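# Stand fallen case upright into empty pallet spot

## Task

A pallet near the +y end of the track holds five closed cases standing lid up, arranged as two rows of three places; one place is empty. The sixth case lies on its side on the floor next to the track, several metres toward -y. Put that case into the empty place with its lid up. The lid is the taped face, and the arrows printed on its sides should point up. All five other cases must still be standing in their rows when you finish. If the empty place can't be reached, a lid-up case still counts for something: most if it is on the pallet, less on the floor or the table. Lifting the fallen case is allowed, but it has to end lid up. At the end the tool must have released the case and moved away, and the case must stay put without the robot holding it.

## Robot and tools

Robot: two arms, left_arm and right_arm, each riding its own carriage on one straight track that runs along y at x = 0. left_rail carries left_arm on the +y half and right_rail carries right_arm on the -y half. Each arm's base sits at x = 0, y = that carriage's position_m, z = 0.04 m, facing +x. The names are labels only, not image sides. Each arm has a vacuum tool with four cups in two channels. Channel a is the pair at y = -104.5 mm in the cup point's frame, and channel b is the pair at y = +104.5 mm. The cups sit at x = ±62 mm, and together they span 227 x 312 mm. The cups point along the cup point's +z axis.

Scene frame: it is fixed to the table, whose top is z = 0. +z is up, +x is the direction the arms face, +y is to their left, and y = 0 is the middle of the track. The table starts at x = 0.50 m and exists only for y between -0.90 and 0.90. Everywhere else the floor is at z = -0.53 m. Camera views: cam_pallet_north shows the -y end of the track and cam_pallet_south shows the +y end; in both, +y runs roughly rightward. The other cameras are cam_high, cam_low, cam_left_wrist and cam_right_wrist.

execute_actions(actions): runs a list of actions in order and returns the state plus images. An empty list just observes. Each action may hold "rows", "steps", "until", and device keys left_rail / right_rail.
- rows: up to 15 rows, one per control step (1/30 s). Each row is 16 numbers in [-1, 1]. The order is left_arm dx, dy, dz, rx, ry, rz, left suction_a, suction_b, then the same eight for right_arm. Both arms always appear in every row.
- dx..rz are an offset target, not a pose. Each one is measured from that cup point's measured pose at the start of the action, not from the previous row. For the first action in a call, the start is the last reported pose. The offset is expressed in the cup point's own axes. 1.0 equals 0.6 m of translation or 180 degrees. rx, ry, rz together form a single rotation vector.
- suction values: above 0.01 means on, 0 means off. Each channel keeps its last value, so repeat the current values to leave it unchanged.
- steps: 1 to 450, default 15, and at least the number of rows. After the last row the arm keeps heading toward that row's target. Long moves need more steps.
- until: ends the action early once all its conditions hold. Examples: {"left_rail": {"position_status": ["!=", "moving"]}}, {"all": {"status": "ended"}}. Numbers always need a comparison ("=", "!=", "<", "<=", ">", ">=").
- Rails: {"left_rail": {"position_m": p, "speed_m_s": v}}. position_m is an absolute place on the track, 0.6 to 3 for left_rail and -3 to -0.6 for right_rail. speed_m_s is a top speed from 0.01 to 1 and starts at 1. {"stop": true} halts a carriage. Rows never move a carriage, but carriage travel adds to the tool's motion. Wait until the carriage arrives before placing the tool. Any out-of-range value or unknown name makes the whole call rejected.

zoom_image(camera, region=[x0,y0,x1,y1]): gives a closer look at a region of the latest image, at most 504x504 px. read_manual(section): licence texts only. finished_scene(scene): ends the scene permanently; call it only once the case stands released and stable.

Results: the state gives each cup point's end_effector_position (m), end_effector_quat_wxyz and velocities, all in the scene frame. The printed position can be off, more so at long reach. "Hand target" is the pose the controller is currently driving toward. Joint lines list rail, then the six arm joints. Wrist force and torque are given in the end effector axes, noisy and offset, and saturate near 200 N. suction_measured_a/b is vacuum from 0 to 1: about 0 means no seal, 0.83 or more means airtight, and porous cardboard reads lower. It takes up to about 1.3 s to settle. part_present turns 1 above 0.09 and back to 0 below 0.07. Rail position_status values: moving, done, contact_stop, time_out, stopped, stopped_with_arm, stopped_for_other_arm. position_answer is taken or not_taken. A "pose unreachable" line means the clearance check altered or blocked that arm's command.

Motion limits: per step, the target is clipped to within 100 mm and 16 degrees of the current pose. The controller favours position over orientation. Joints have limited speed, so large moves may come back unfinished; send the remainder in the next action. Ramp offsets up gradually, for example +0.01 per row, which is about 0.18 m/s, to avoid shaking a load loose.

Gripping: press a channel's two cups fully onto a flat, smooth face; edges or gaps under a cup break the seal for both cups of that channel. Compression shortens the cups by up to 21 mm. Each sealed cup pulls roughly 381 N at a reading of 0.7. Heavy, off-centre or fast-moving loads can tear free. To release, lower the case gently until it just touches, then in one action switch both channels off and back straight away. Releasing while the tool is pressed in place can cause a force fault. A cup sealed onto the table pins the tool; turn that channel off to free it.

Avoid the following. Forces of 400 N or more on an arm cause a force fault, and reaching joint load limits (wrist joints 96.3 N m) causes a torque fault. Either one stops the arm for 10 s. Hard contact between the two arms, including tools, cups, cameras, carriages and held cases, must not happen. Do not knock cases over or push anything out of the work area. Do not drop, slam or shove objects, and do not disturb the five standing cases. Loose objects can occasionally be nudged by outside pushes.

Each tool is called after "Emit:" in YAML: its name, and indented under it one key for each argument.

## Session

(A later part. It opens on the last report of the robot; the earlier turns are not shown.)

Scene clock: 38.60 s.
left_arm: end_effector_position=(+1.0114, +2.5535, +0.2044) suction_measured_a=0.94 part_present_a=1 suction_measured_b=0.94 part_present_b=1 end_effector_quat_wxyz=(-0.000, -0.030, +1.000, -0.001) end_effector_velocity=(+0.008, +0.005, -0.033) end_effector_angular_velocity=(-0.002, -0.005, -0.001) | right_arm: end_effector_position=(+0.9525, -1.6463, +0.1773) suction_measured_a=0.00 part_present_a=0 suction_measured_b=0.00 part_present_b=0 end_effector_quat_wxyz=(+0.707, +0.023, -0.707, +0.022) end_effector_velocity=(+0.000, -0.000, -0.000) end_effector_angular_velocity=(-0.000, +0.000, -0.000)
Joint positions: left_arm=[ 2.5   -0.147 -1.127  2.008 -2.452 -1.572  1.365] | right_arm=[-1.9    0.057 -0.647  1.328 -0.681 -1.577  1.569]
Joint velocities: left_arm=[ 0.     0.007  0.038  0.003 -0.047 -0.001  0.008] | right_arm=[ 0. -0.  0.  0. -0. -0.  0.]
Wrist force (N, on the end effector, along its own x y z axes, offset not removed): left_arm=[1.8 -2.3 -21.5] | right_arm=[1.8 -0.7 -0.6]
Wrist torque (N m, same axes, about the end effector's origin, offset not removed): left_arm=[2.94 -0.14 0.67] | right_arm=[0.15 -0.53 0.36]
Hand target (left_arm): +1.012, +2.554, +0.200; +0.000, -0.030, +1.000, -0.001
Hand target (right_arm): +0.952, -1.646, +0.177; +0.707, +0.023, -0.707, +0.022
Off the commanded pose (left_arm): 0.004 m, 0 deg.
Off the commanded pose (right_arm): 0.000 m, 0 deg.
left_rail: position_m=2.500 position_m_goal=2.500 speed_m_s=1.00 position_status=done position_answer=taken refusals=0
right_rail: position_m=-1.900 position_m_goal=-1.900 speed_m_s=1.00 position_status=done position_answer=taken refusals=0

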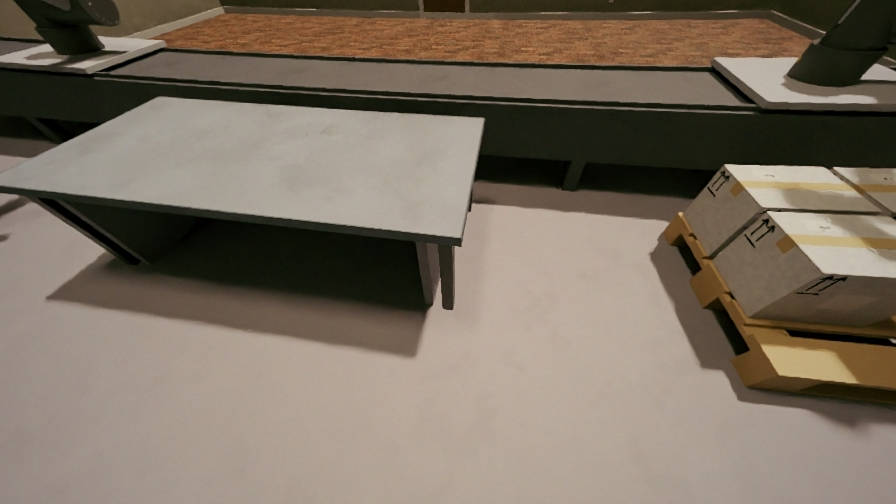

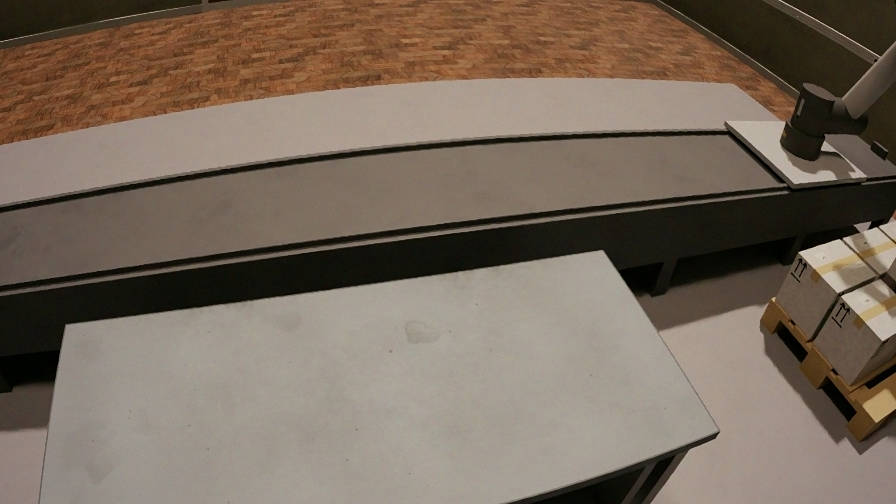

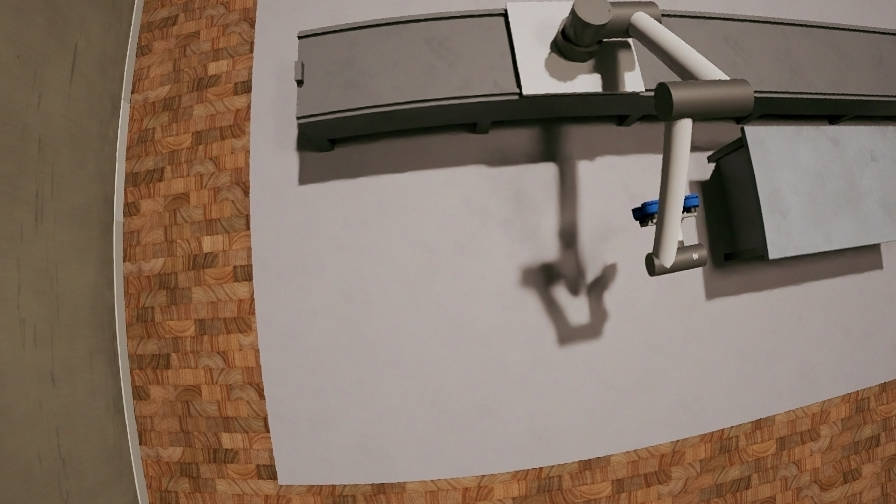

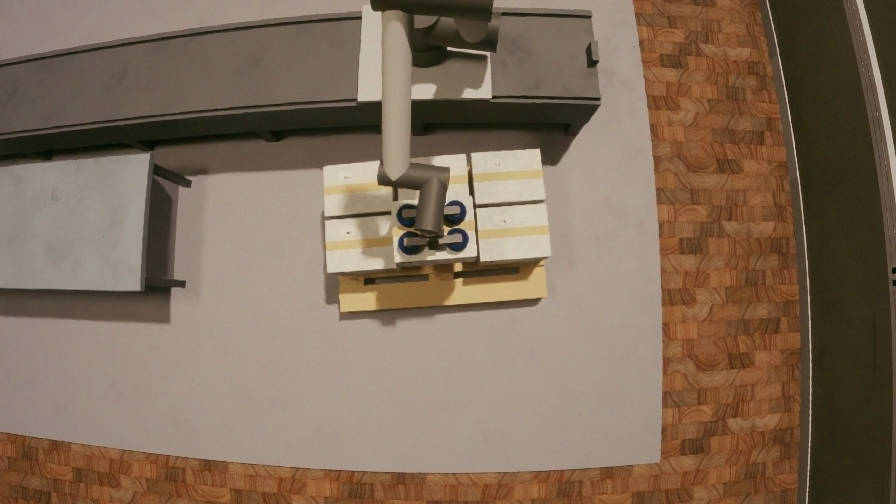

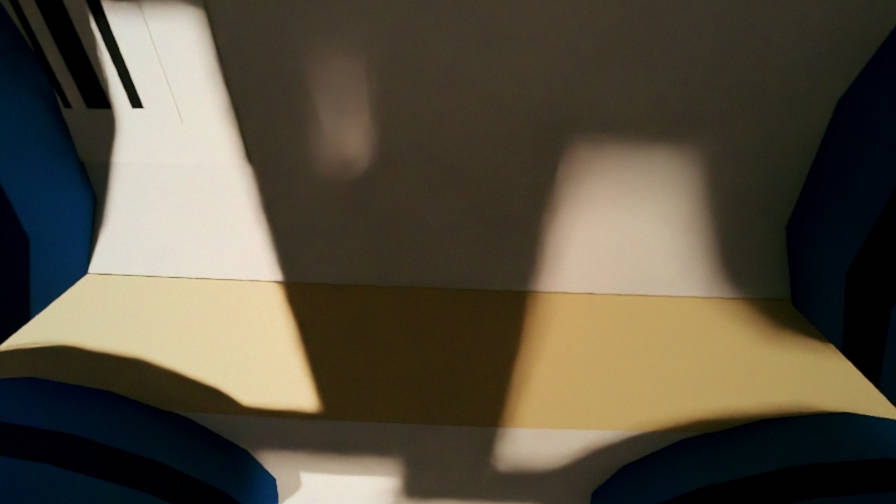

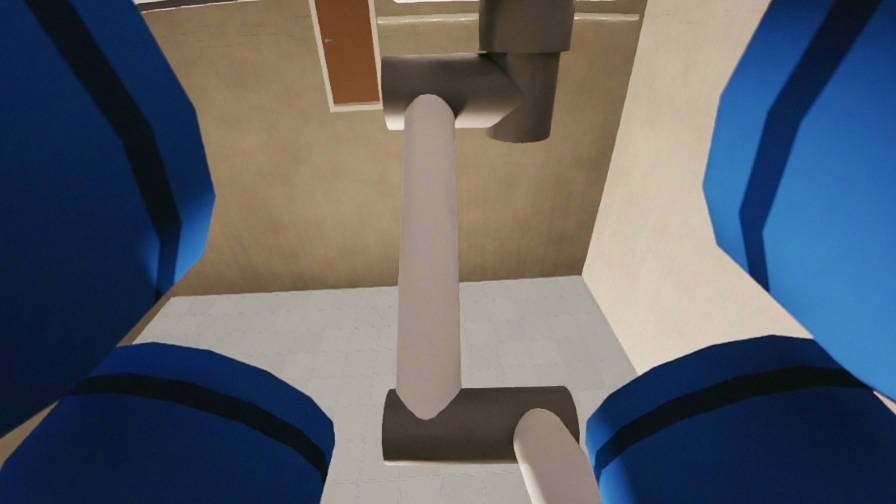

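Emit:
execute_actions:
  actions:
    - {"rows":[ [-0.002,0.001,0.012,0,0,0,1,1, 0,0,0,0,0,0,0,0], [-0.003,0.001,0.024,0,0,0,1,1, 0,0,0,0,0,0,0,0], [-0.004,0.001,0.042,0,0,0,1,1, 0,0,0,0,0,0,0,0], [-0.005,0.001,0.064,0,0,0,1,1, 0,0,0,0,0,0,0,0], [-0.006,0.001,0.088,0,0,0,1,1, 0,0,0,0,0,0,0,0], [-0.006,0.001,0.113,0,0,0,1,1, 0,0,0,0,0,0,0,0], [-0.006,0.001,0.139,0,0,0,1,1, 0,0,0,0,0,0,0,0], [-0.006,0.001,0.166,0,0,0,1,1, 0,0,0,0,0,0,0,0], [-0.006,0.001,0.194,0,0,0,1,1, 0,0,0,0,0,0,0,0], [-0.006,0.001,0.223,0,0,0,1,1, 0,0,0,0,0,0,0,0], [-0.006,0.001,0.253,0,0,0,1,1, 0,0,0,0,0,0,0,0], [-0.006,0.001,0.284,0,0,0,1,1, 0,0,0,0,0,0,0,0], [-0.005,0.001,0.316,0,0,0,1,1, 0,0,0,0,0,0,0,0], [-0.004,0.001,0.35,0,0,0,1,1, 0,0,0,0,0,0,0,0], [-0.002,0.001,0.5,0,0,0,1,1, 0,0,0,0,0,0,0,0]],"steps":35}

Emit:
zoom_image:
  camera: "cam_pallet_south"
  region: [360, 150, 520, 300]

Scene clock: 40.40 s.
left_arm: end_effector_position=(+1.0123, +2.5540, -0.0934) suction_measured_a=0.94 part_present_a=1 suction_measured_b=0.94 part_present_b=1 end_effector_quat_wxyz=(-0.000, -0.030, +1.000, -0.001) end_effector_velocity=(+0.004, +0.000, -0.015) end_effector_angular_velocity=(+0.000, -0.003, +0.000) | right_arm: end_effector_position=(+0.9525, -1.6463, +0.1773) suction_measured_a=0.00 part_present_a=0 suction_measured_b=0.00 part_present_b=0 end_effector_quat_wxyz=(+0.707, +0.023, -0.707, +0.022) end_effector_velocity=(-0.000, -0.000, -0.000) end_effector_angular_velocity=(-0.000, +0.000, +0.000)
Joint positions: left_arm=[ 2.5   -0.146 -0.788  2.043 -2.825 -1.572  1.365] | right_arm=[-1.9    0.057 -0.647  1.328 -0.681 -1.577  1.569]
Joint velocities: left_arm=[ 0.     0.001  0.021 -0.007 -0.017  0.     0.001] | right_arm=[ 0. -0.  0.  0. -0. -0.  0.]
Wrist force (N, on the end effector, along its own x y z axes, offset not removed): left_arm=[2.7 -1.6 -22.1] | right_arm=[6.7 -2.2 -2.9]
Wrist torque (N m, same axes, about the end effector's origin, offset not removed): left_arm=[3.20 -0.12 0.61] | right_arm=[0.00 -1.30 0.34]
Hand target (left_arm): +1.013, +2.554, -0.095; -0.000, -0.030, +1.000, -0.001
Hand target (right_arm): +0.952, -1.646, +0.177; +0.707, +0.023, -0.707, +0.022
Off the commanded pose (left_arm): 0.002 m, 0 deg.
Off the commanded pose (right_arm): 0.000 m, 0 deg.
left_rail: position_m=2.500 position_m_goal=2.500 speed_m_s=1.00 position_status=done position_answer=taken refusals=0
right_rail: position_m=-1.900 position_m_goal=-1.900 speed_m_s=1.00 position_status=done position_answer=taken refusals=0

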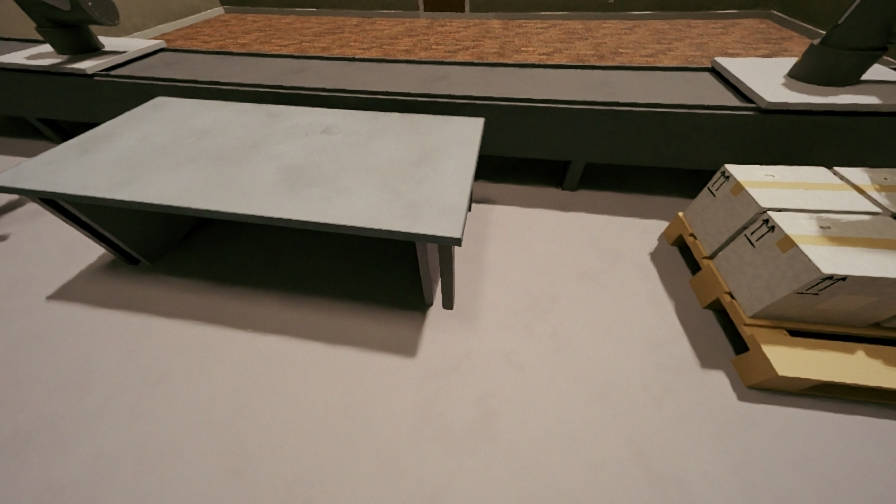

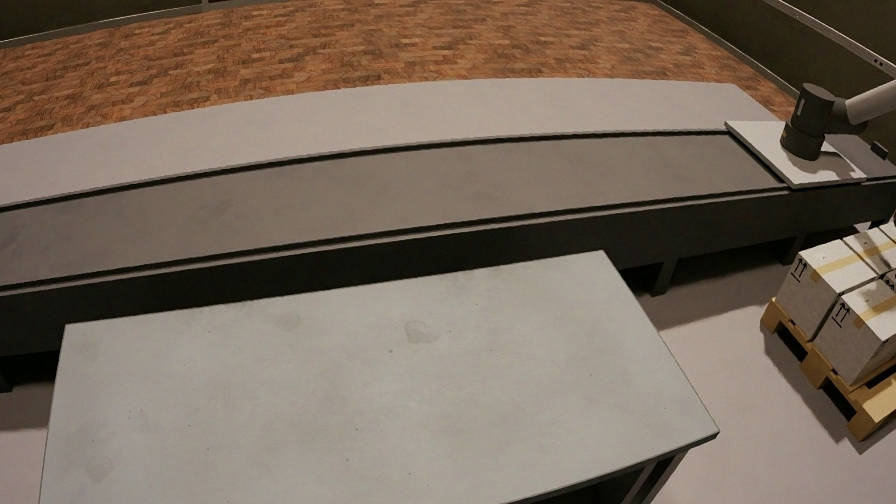

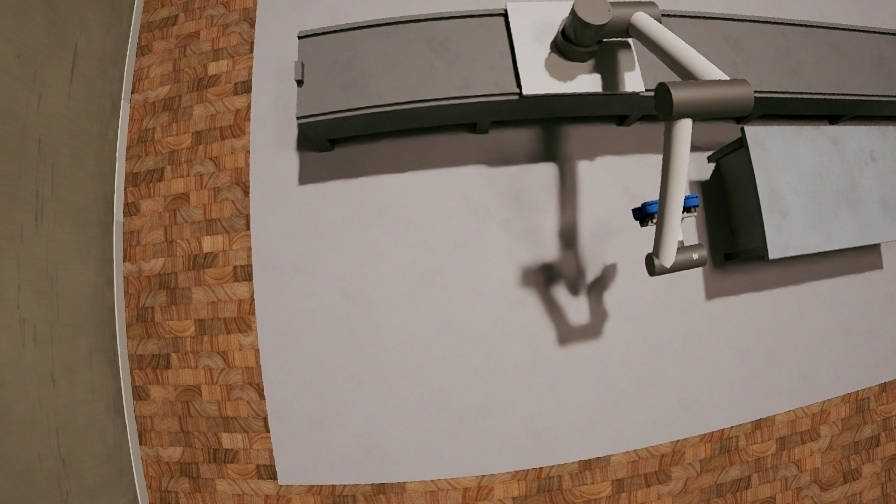

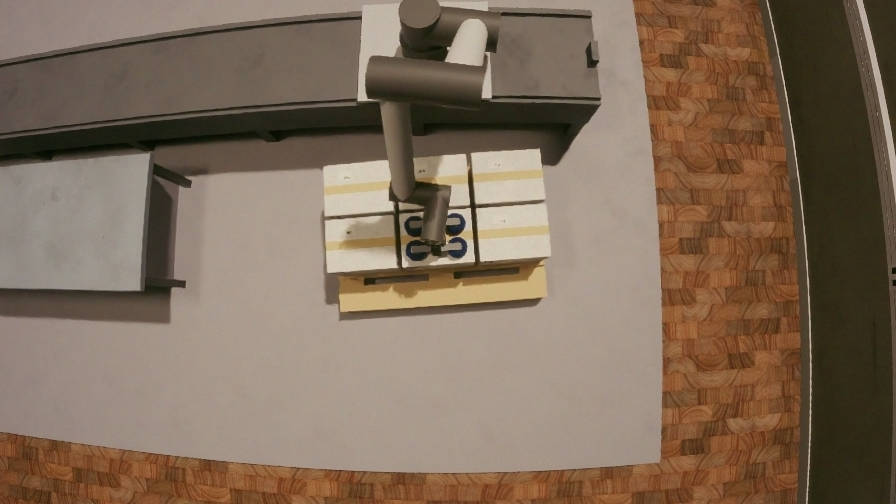

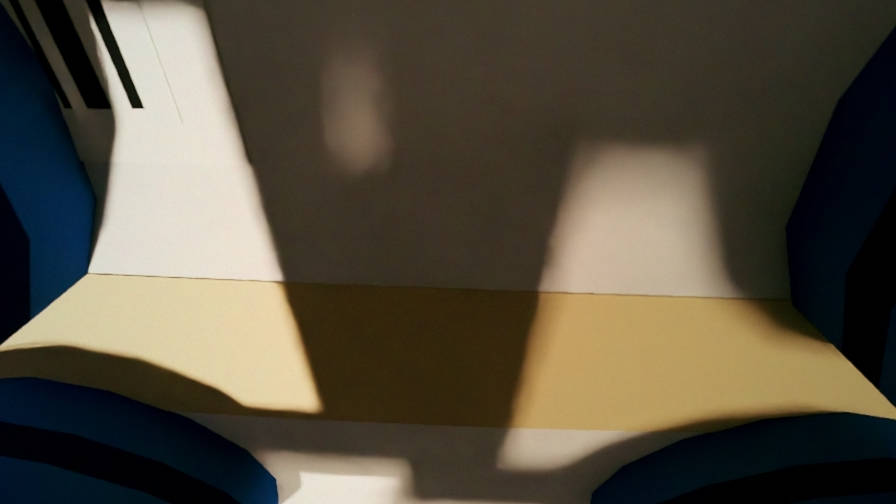

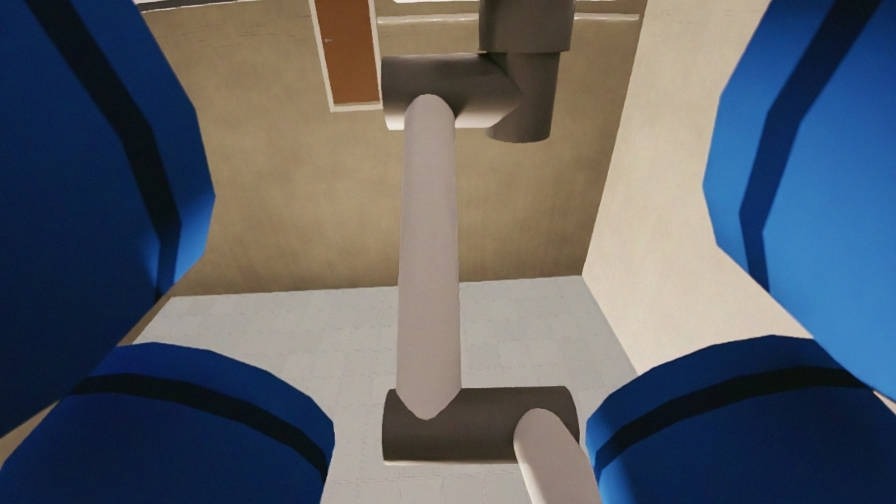

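Region (360, 150, 520, 300) of cam_pallet_south's 896x504 image, scaled by 3.150, with more detail than that image has; it fills the top 472 rows of this view, and the rest is white.

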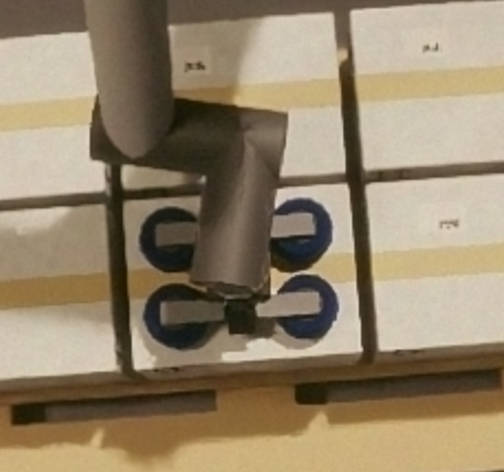

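Emit:
zoom_image:
  camera: "cam_high"
  region: [826, 290, 896, 350]

Emit:
execute_actions:
  actions:
    - {"rows":[ [0,0,0.006,0,0,0,1,1, 0,0,0,0,0,0,0,0], [0,0,0.01,0,0,0,1,1, 0,0,0,0,0,0,0,0], [0,0,0.014,0,0,0,1,1, 0,0,0,0,0,0,0,0], [0,0,0.018,0,0,0,1,1, 0,0,0,0,0,0,0,0], [0,0,0.02,0,0,0,1,1, 0,0,0,0,0,0,0,0]],"steps":13}

Emit:
zoom_image:
  camera: "cam_high"
  region: [826, 290, 896, 350]

Region (826, 290, 896, 350) of cam_high's 896x504 image, scaled by 7.200, with more detail than that image has; it fills the top 432 rows of this view, and the rest is white.

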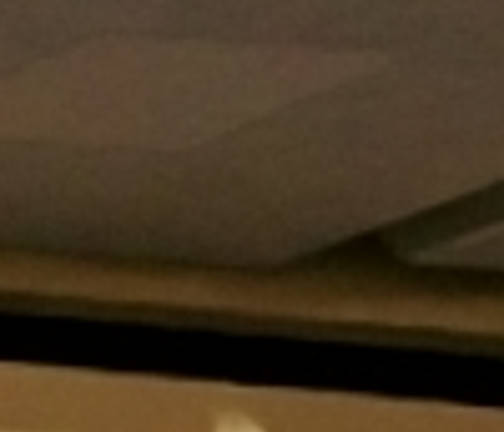

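Scene clock: 41.10 s.
left_arm: end_effector_position=(+1.0124, +2.5541, -0.1045) suction_measured_a=0.94 part_present_a=1 suction_measured_b=0.94 part_present_b=1 end_effector_quat_wxyz=(-0.000, -0.030, +1.000, -0.001) end_effector_velocity=(+0.000, -0.000, -0.007) end_effector_angular_velocity=(-0.000, -0.000, -0.000) | right_arm: end_effector_position=(+0.9525, -1.6463, +0.1773) suction_measured_a=0.00 part_present_a=0 suction_measured_b=0.00 part_present_b=0 end_effector_quat_wxyz=(+0.707, +0.023, -0.707, +0.022) end_effector_velocity=(+0.000, -0.000, +0.000) end_effector_angular_velocity=(+0.000, -0.000, -0.000)
Joint positions: left_arm=[ 2.5   -0.146 -0.774  2.041 -2.837 -1.572  1.365] | right_arm=[-1.9    0.057 -0.647  1.328 -0.681 -1.577  1.569]
Joint velocities: left_arm=[ 0.    -0.     0.009 -0.001 -0.008 -0.     0.   ] | right_arm=[ 0. -0. -0.  0.  0.  0.  0.]
Wrist force (N, on the end effector, along its own x y z axes, offset not removed): left_arm=[3.6 -1.7 -23.4] | right_arm=[0.6 -2.2 -0.7]
Wrist torque (N m, same axes, about the end effector's origin, offset not removed): left_arm=[3.02 -0.24 0.63] | right_arm=[-0.11 -0.38 0.26]
Hand target (left_arm): +1.012, +2.554, -0.105; -0.000, -0.030, +1.000, -0.001
Hand target (right_arm): +0.952, -1.646, +0.177; +0.707, +0.023, -0.707, +0.022
Off the commanded pose (left_arm): 0.001 m, 0 deg.
Off the commanded pose (right_arm): 0.000 m, 0 deg.
left_rail: position_m=2.500 position_m_goal=2.500 speed_m_s=1.00 position_status=done position_answer=taken refusals=0
right_rail: position_m=-1.900 position_m_goal=-1.900 speed_m_s=1.00 position_status=done position_answer=taken refusals=0

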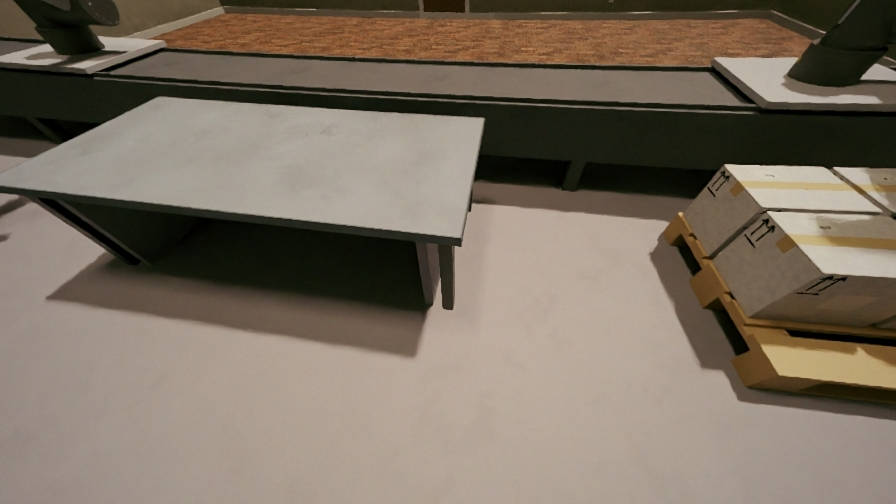

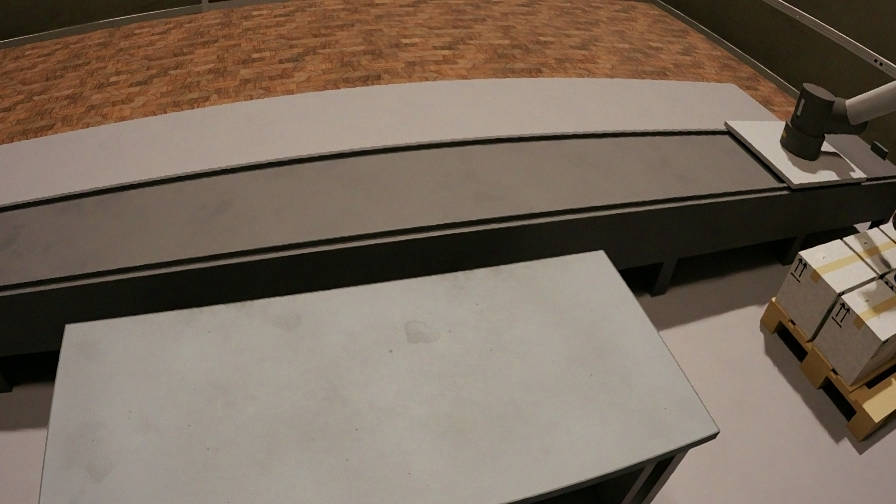

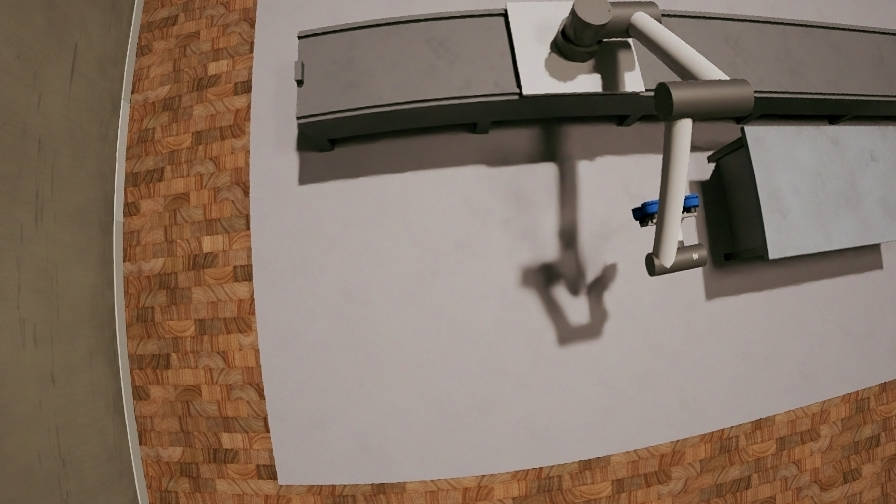

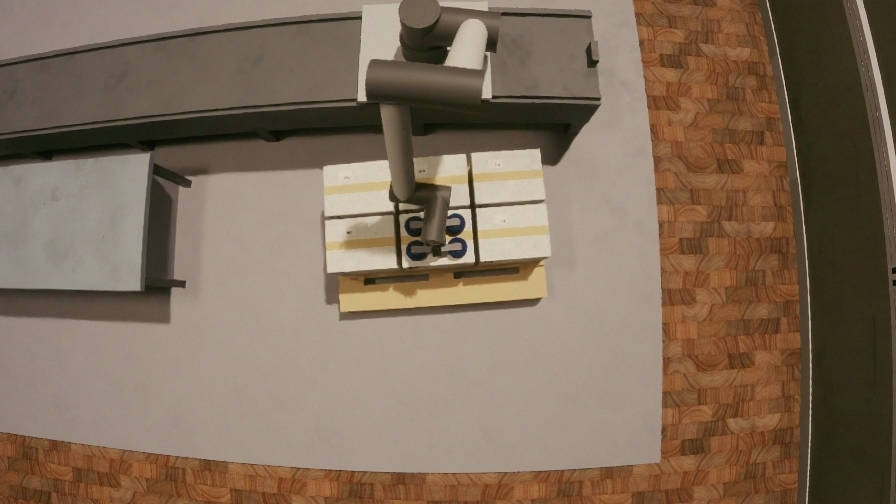

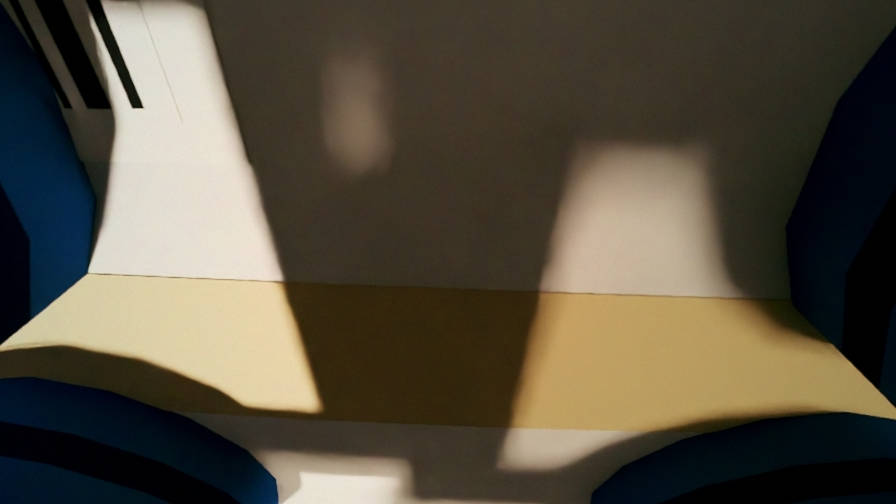

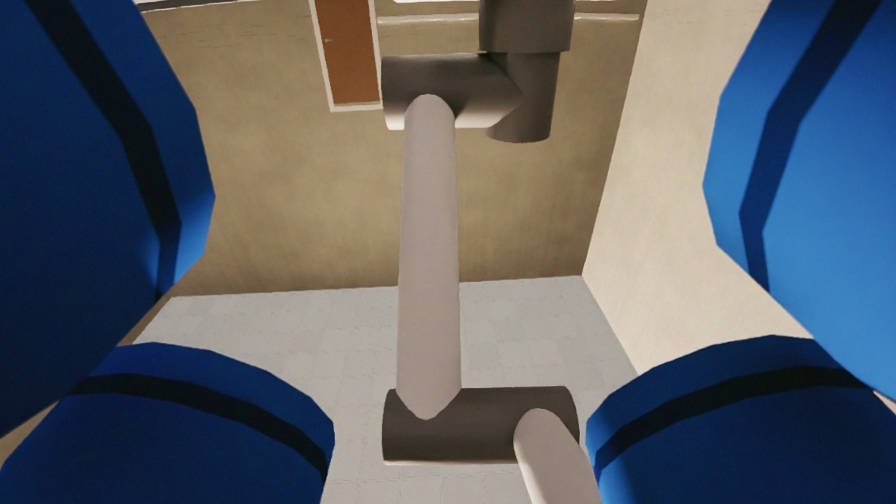

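Region (826, 290, 896, 350) of cam_high's 896x504 image, scaled by 7.200, with more detail than that image has; it fills the top 432 rows of this view, and the rest is white.

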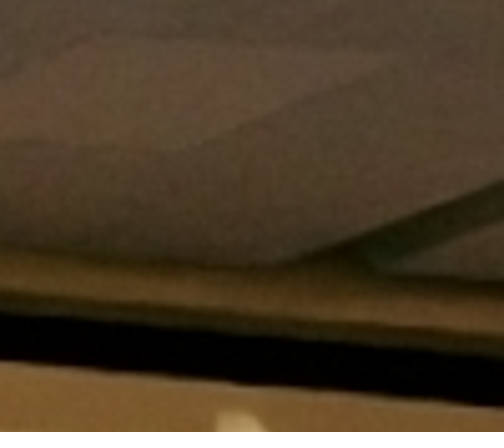

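Lowering in small steps until the force shows contact.

Emit:
execute_actions:
  actions:
    - {"rows":[ [0,0,0.003,0,0,0,1,1, 0,0,0,0,0,0,0,0], [0,0,0.005,0,0,0,1,1, 0,0,0,0,0,0,0,0], [0,0,0.0075,0,0,0,1,1, 0,0,0,0,0,0,0,0]],"steps":10}

Scene clock: 43.43 s.
left_arm: end_effector_position=(+1.0123, +2.5540, -0.1085) suction_measured_a=0.94 part_present_a=1 suction_measured_b=0.94 part_present_b=1 end_effector_quat_wxyz=(-0.000, -0.030, +1.000, -0.001) end_effector_velocity=(+0.000, -0.000, -0.004) end_effector_angular_velocity=(-0.000, -0.000, -0.000) | right_arm: end_effector_position=(+0.9525, -1.6463, +0.1773) suction_measured_a=0.00 part_present_a=0 suction_measured_b=0.00 part_present_b=0 end_effector_quat_wxyz=(+0.707, +0.023, -0.707, +0.022) end_effector_velocity=(-0.000, +0.000, -0.000) end_effector_angular_velocity=(-0.000, +0.000, +0.000)
Joint positions: left_arm=[ 2.5   -0.146 -0.769  2.04  -2.841 -1.572  1.365] | right_arm=[-1.9    0.057 -0.647  1.328 -0.681 -1.577  1.569]
Joint velocities: left_arm=[ 0.    -0.     0.005 -0.001 -0.005 -0.     0.   ] | right_arm=[ 0.  0.  0. -0.  0. -0.  0.]
Wrist force (N, on the end effector, along its own x y z axes, offset not removed): left_arm=[1.3 -2.6 -22.7] | right_arm=[1.3 -0.9 -2.8]
Wrist torque (N m, same axes, about the end effector's origin, offset not removed): left_arm=[3.03 0.21 0.61] | right_arm=[0.10 -0.49 0.24]
Hand target (left_arm): +1.012, +2.554, -0.109; -0.000, -0.030, +1.000, -0.001
Hand target (right_arm): +0.952, -1.646, +0.177; +0.707, +0.023, -0.707, +0.022
Off the commanded pose (left_arm): 0.001 m, 0 deg.
Off the commanded pose (right_arm): 0.000 m, 0 deg.
left_rail: position_m=2.500 position_m_goal=2.500 speed_m_s=1.00 position_status=done position_answer=taken refusals=0
right_rail: position_m=-1.900 position_m_goal=-1.900 speed_m_s=1.00 position_status=done position_answer=taken refusals=0

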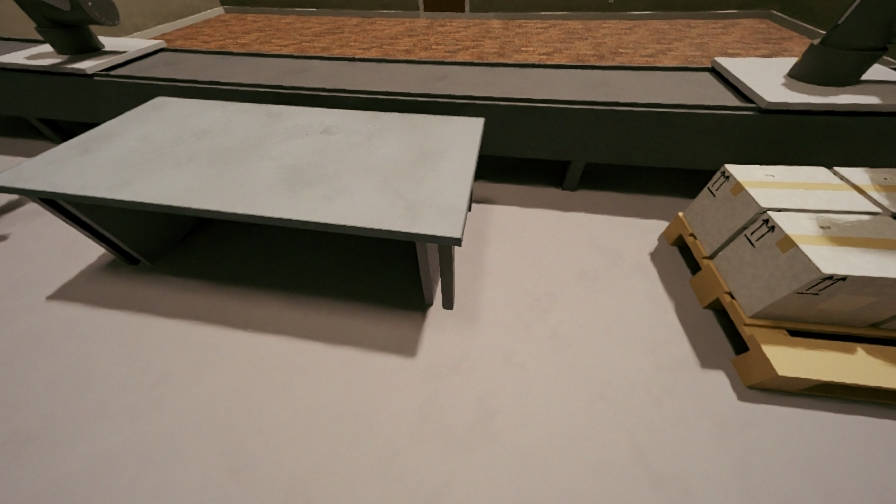

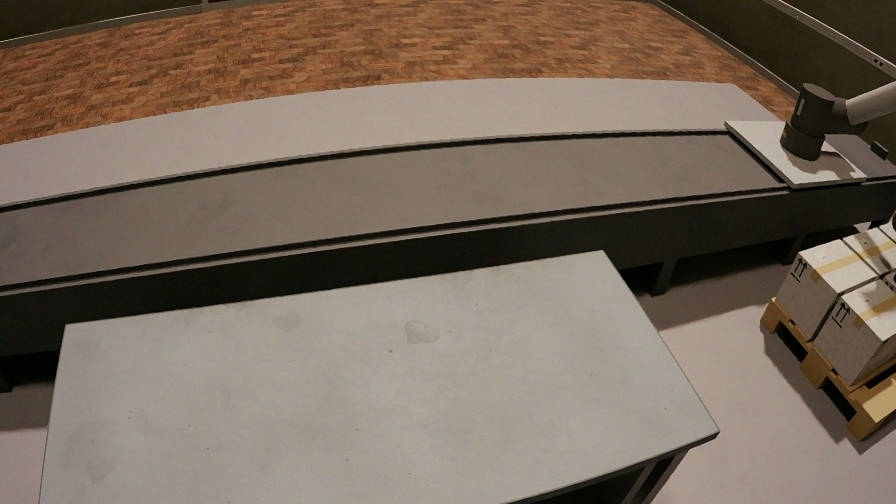

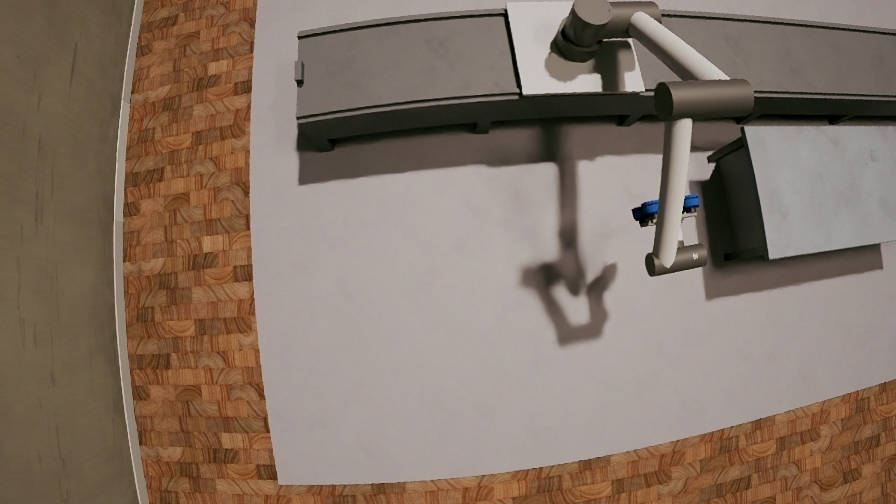

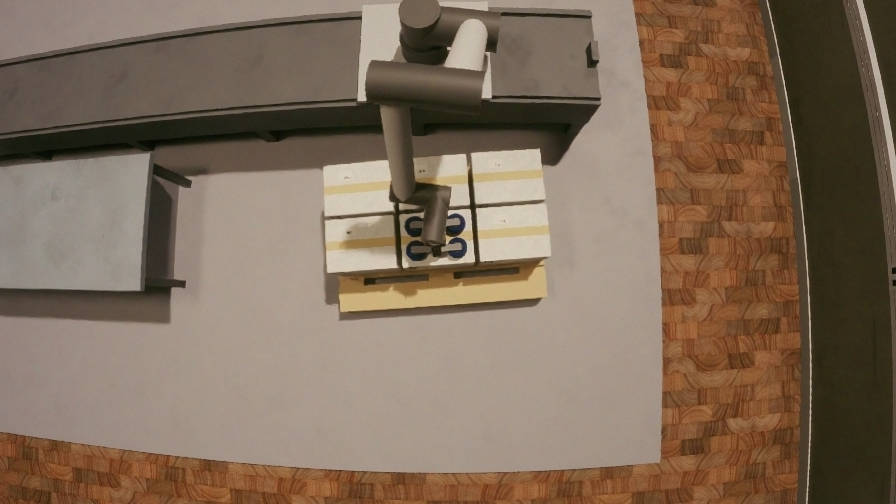

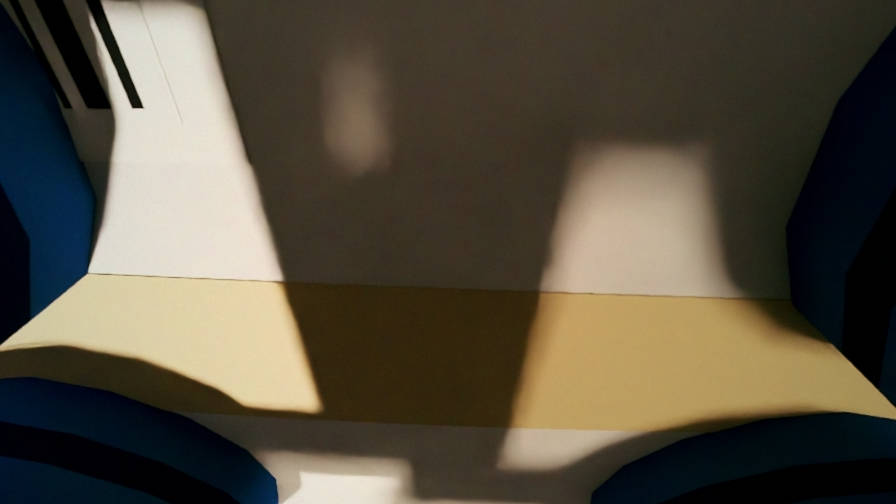

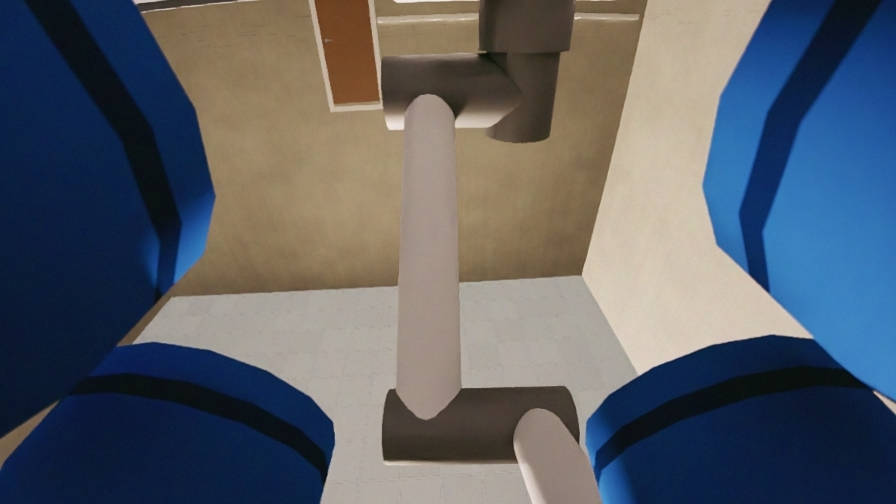

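Emit:
execute_actions:
  actions:
    - {"rows":[ [0,0,0.003,0,0,0,1,1, 0,0,0,0,0,0,0,0], [0,0,0.0058,0,0,0,1,1, 0,0,0,0,0,0,0,0]],"steps":10}

Scene clock: 43.90 s.
left_arm: end_effector_position=(+1.0123, +2.5540, -0.1116) suction_measured_a=0.94 part_present_a=1 suction_measured_b=0.94 part_present_b=1 end_effector_quat_wxyz=(-0.000, -0.030, +1.000, -0.001) end_effector_velocity=(+0.000, -0.000, -0.003) end_effector_angular_velocity=(-0.000, -0.000, +0.000) | right_arm: end_effector_position=(+0.9525, -1.6463, +0.1773) suction_measured_a=0.00 part_present_a=0 suction_measured_b=0.00 part_present_b=0 end_effector_quat_wxyz=(+0.707, +0.023, -0.707, +0.022) end_effector_velocity=(+0.000, +0.000, +0.000) end_effector_angular_velocity=(+0.000, -0.000, -0.000)
Joint positions: left_arm=[ 2.5   -0.146 -0.766  2.04  -2.844 -1.572  1.365] | right_arm=[-1.9    0.057 -0.647  1.328 -0.681 -1.577  1.569]
Joint velocities: left_arm=[ 0.     0.     0.004 -0.001 -0.003 -0.    -0.   ] | right_arm=[ 0. -0. -0.  0. -0.  0. -0.]
Wrist force (N, on the end effector, along its own x y z axes, offset not removed): left_arm=[1.9 -2.2 -24.2] | right_arm=[1.5 1.0 0.9]
Wrist torque (N m, same axes, about the end effector's origin, offset not removed): left_arm=[3.04 0.00 0.65] | right_arm=[0.46 -0.57 0.35]
Hand target (left_arm): +1.012, +2.554, -0.112; -0.000, -0.030, +1.000, -0.001
Hand target (right_arm): +0.952, -1.646, +0.177; +0.707, +0.023, -0.707, +0.022
Off the commanded pose (left_arm): 0.000 m, 0 deg.
Off the commanded pose (right_arm): 0.000 m, 0 deg.
left_rail: position_m=2.500 position_m_goal=2.500 speed_m_s=1.00 position_status=done position_answer=taken refusals=0
right_rail: position_m=-1.900 position_m_goal=-1.900 speed_m_s=1.00 position_status=done position_answer=taken refusals=0

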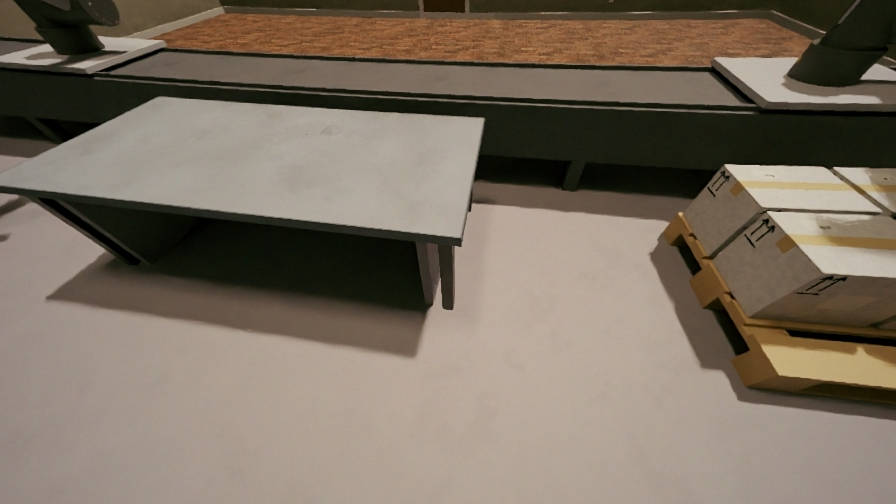

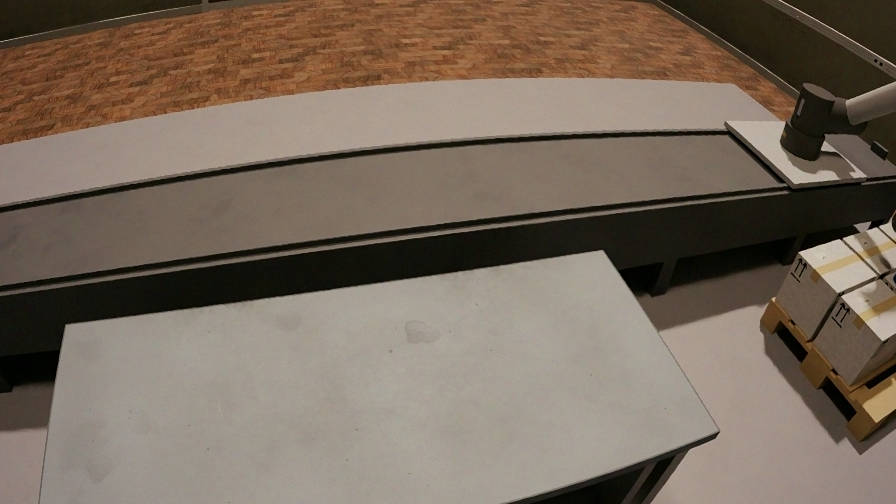

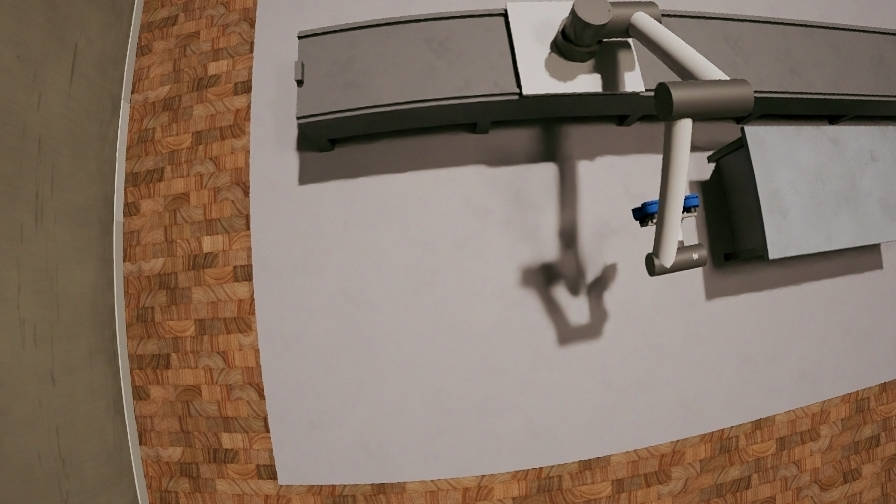

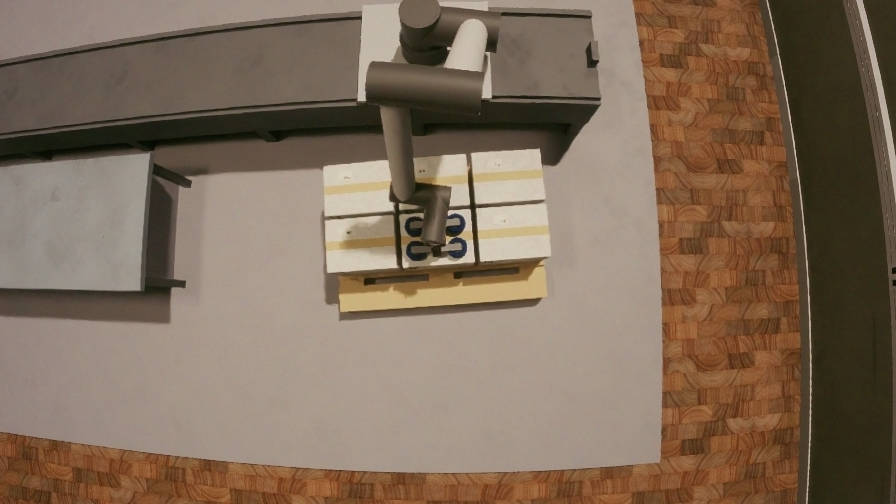

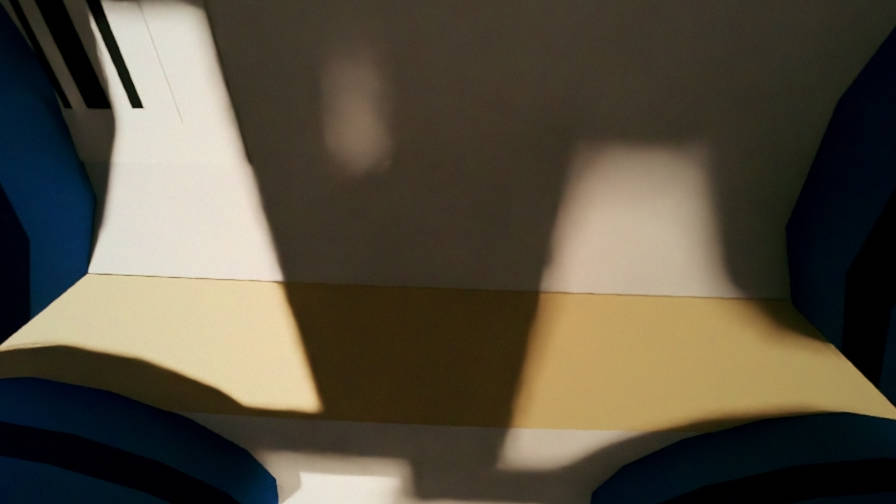

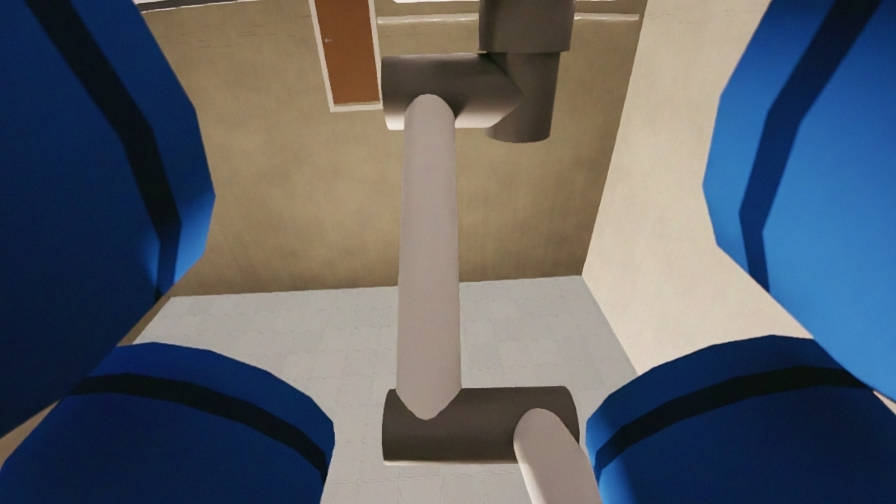

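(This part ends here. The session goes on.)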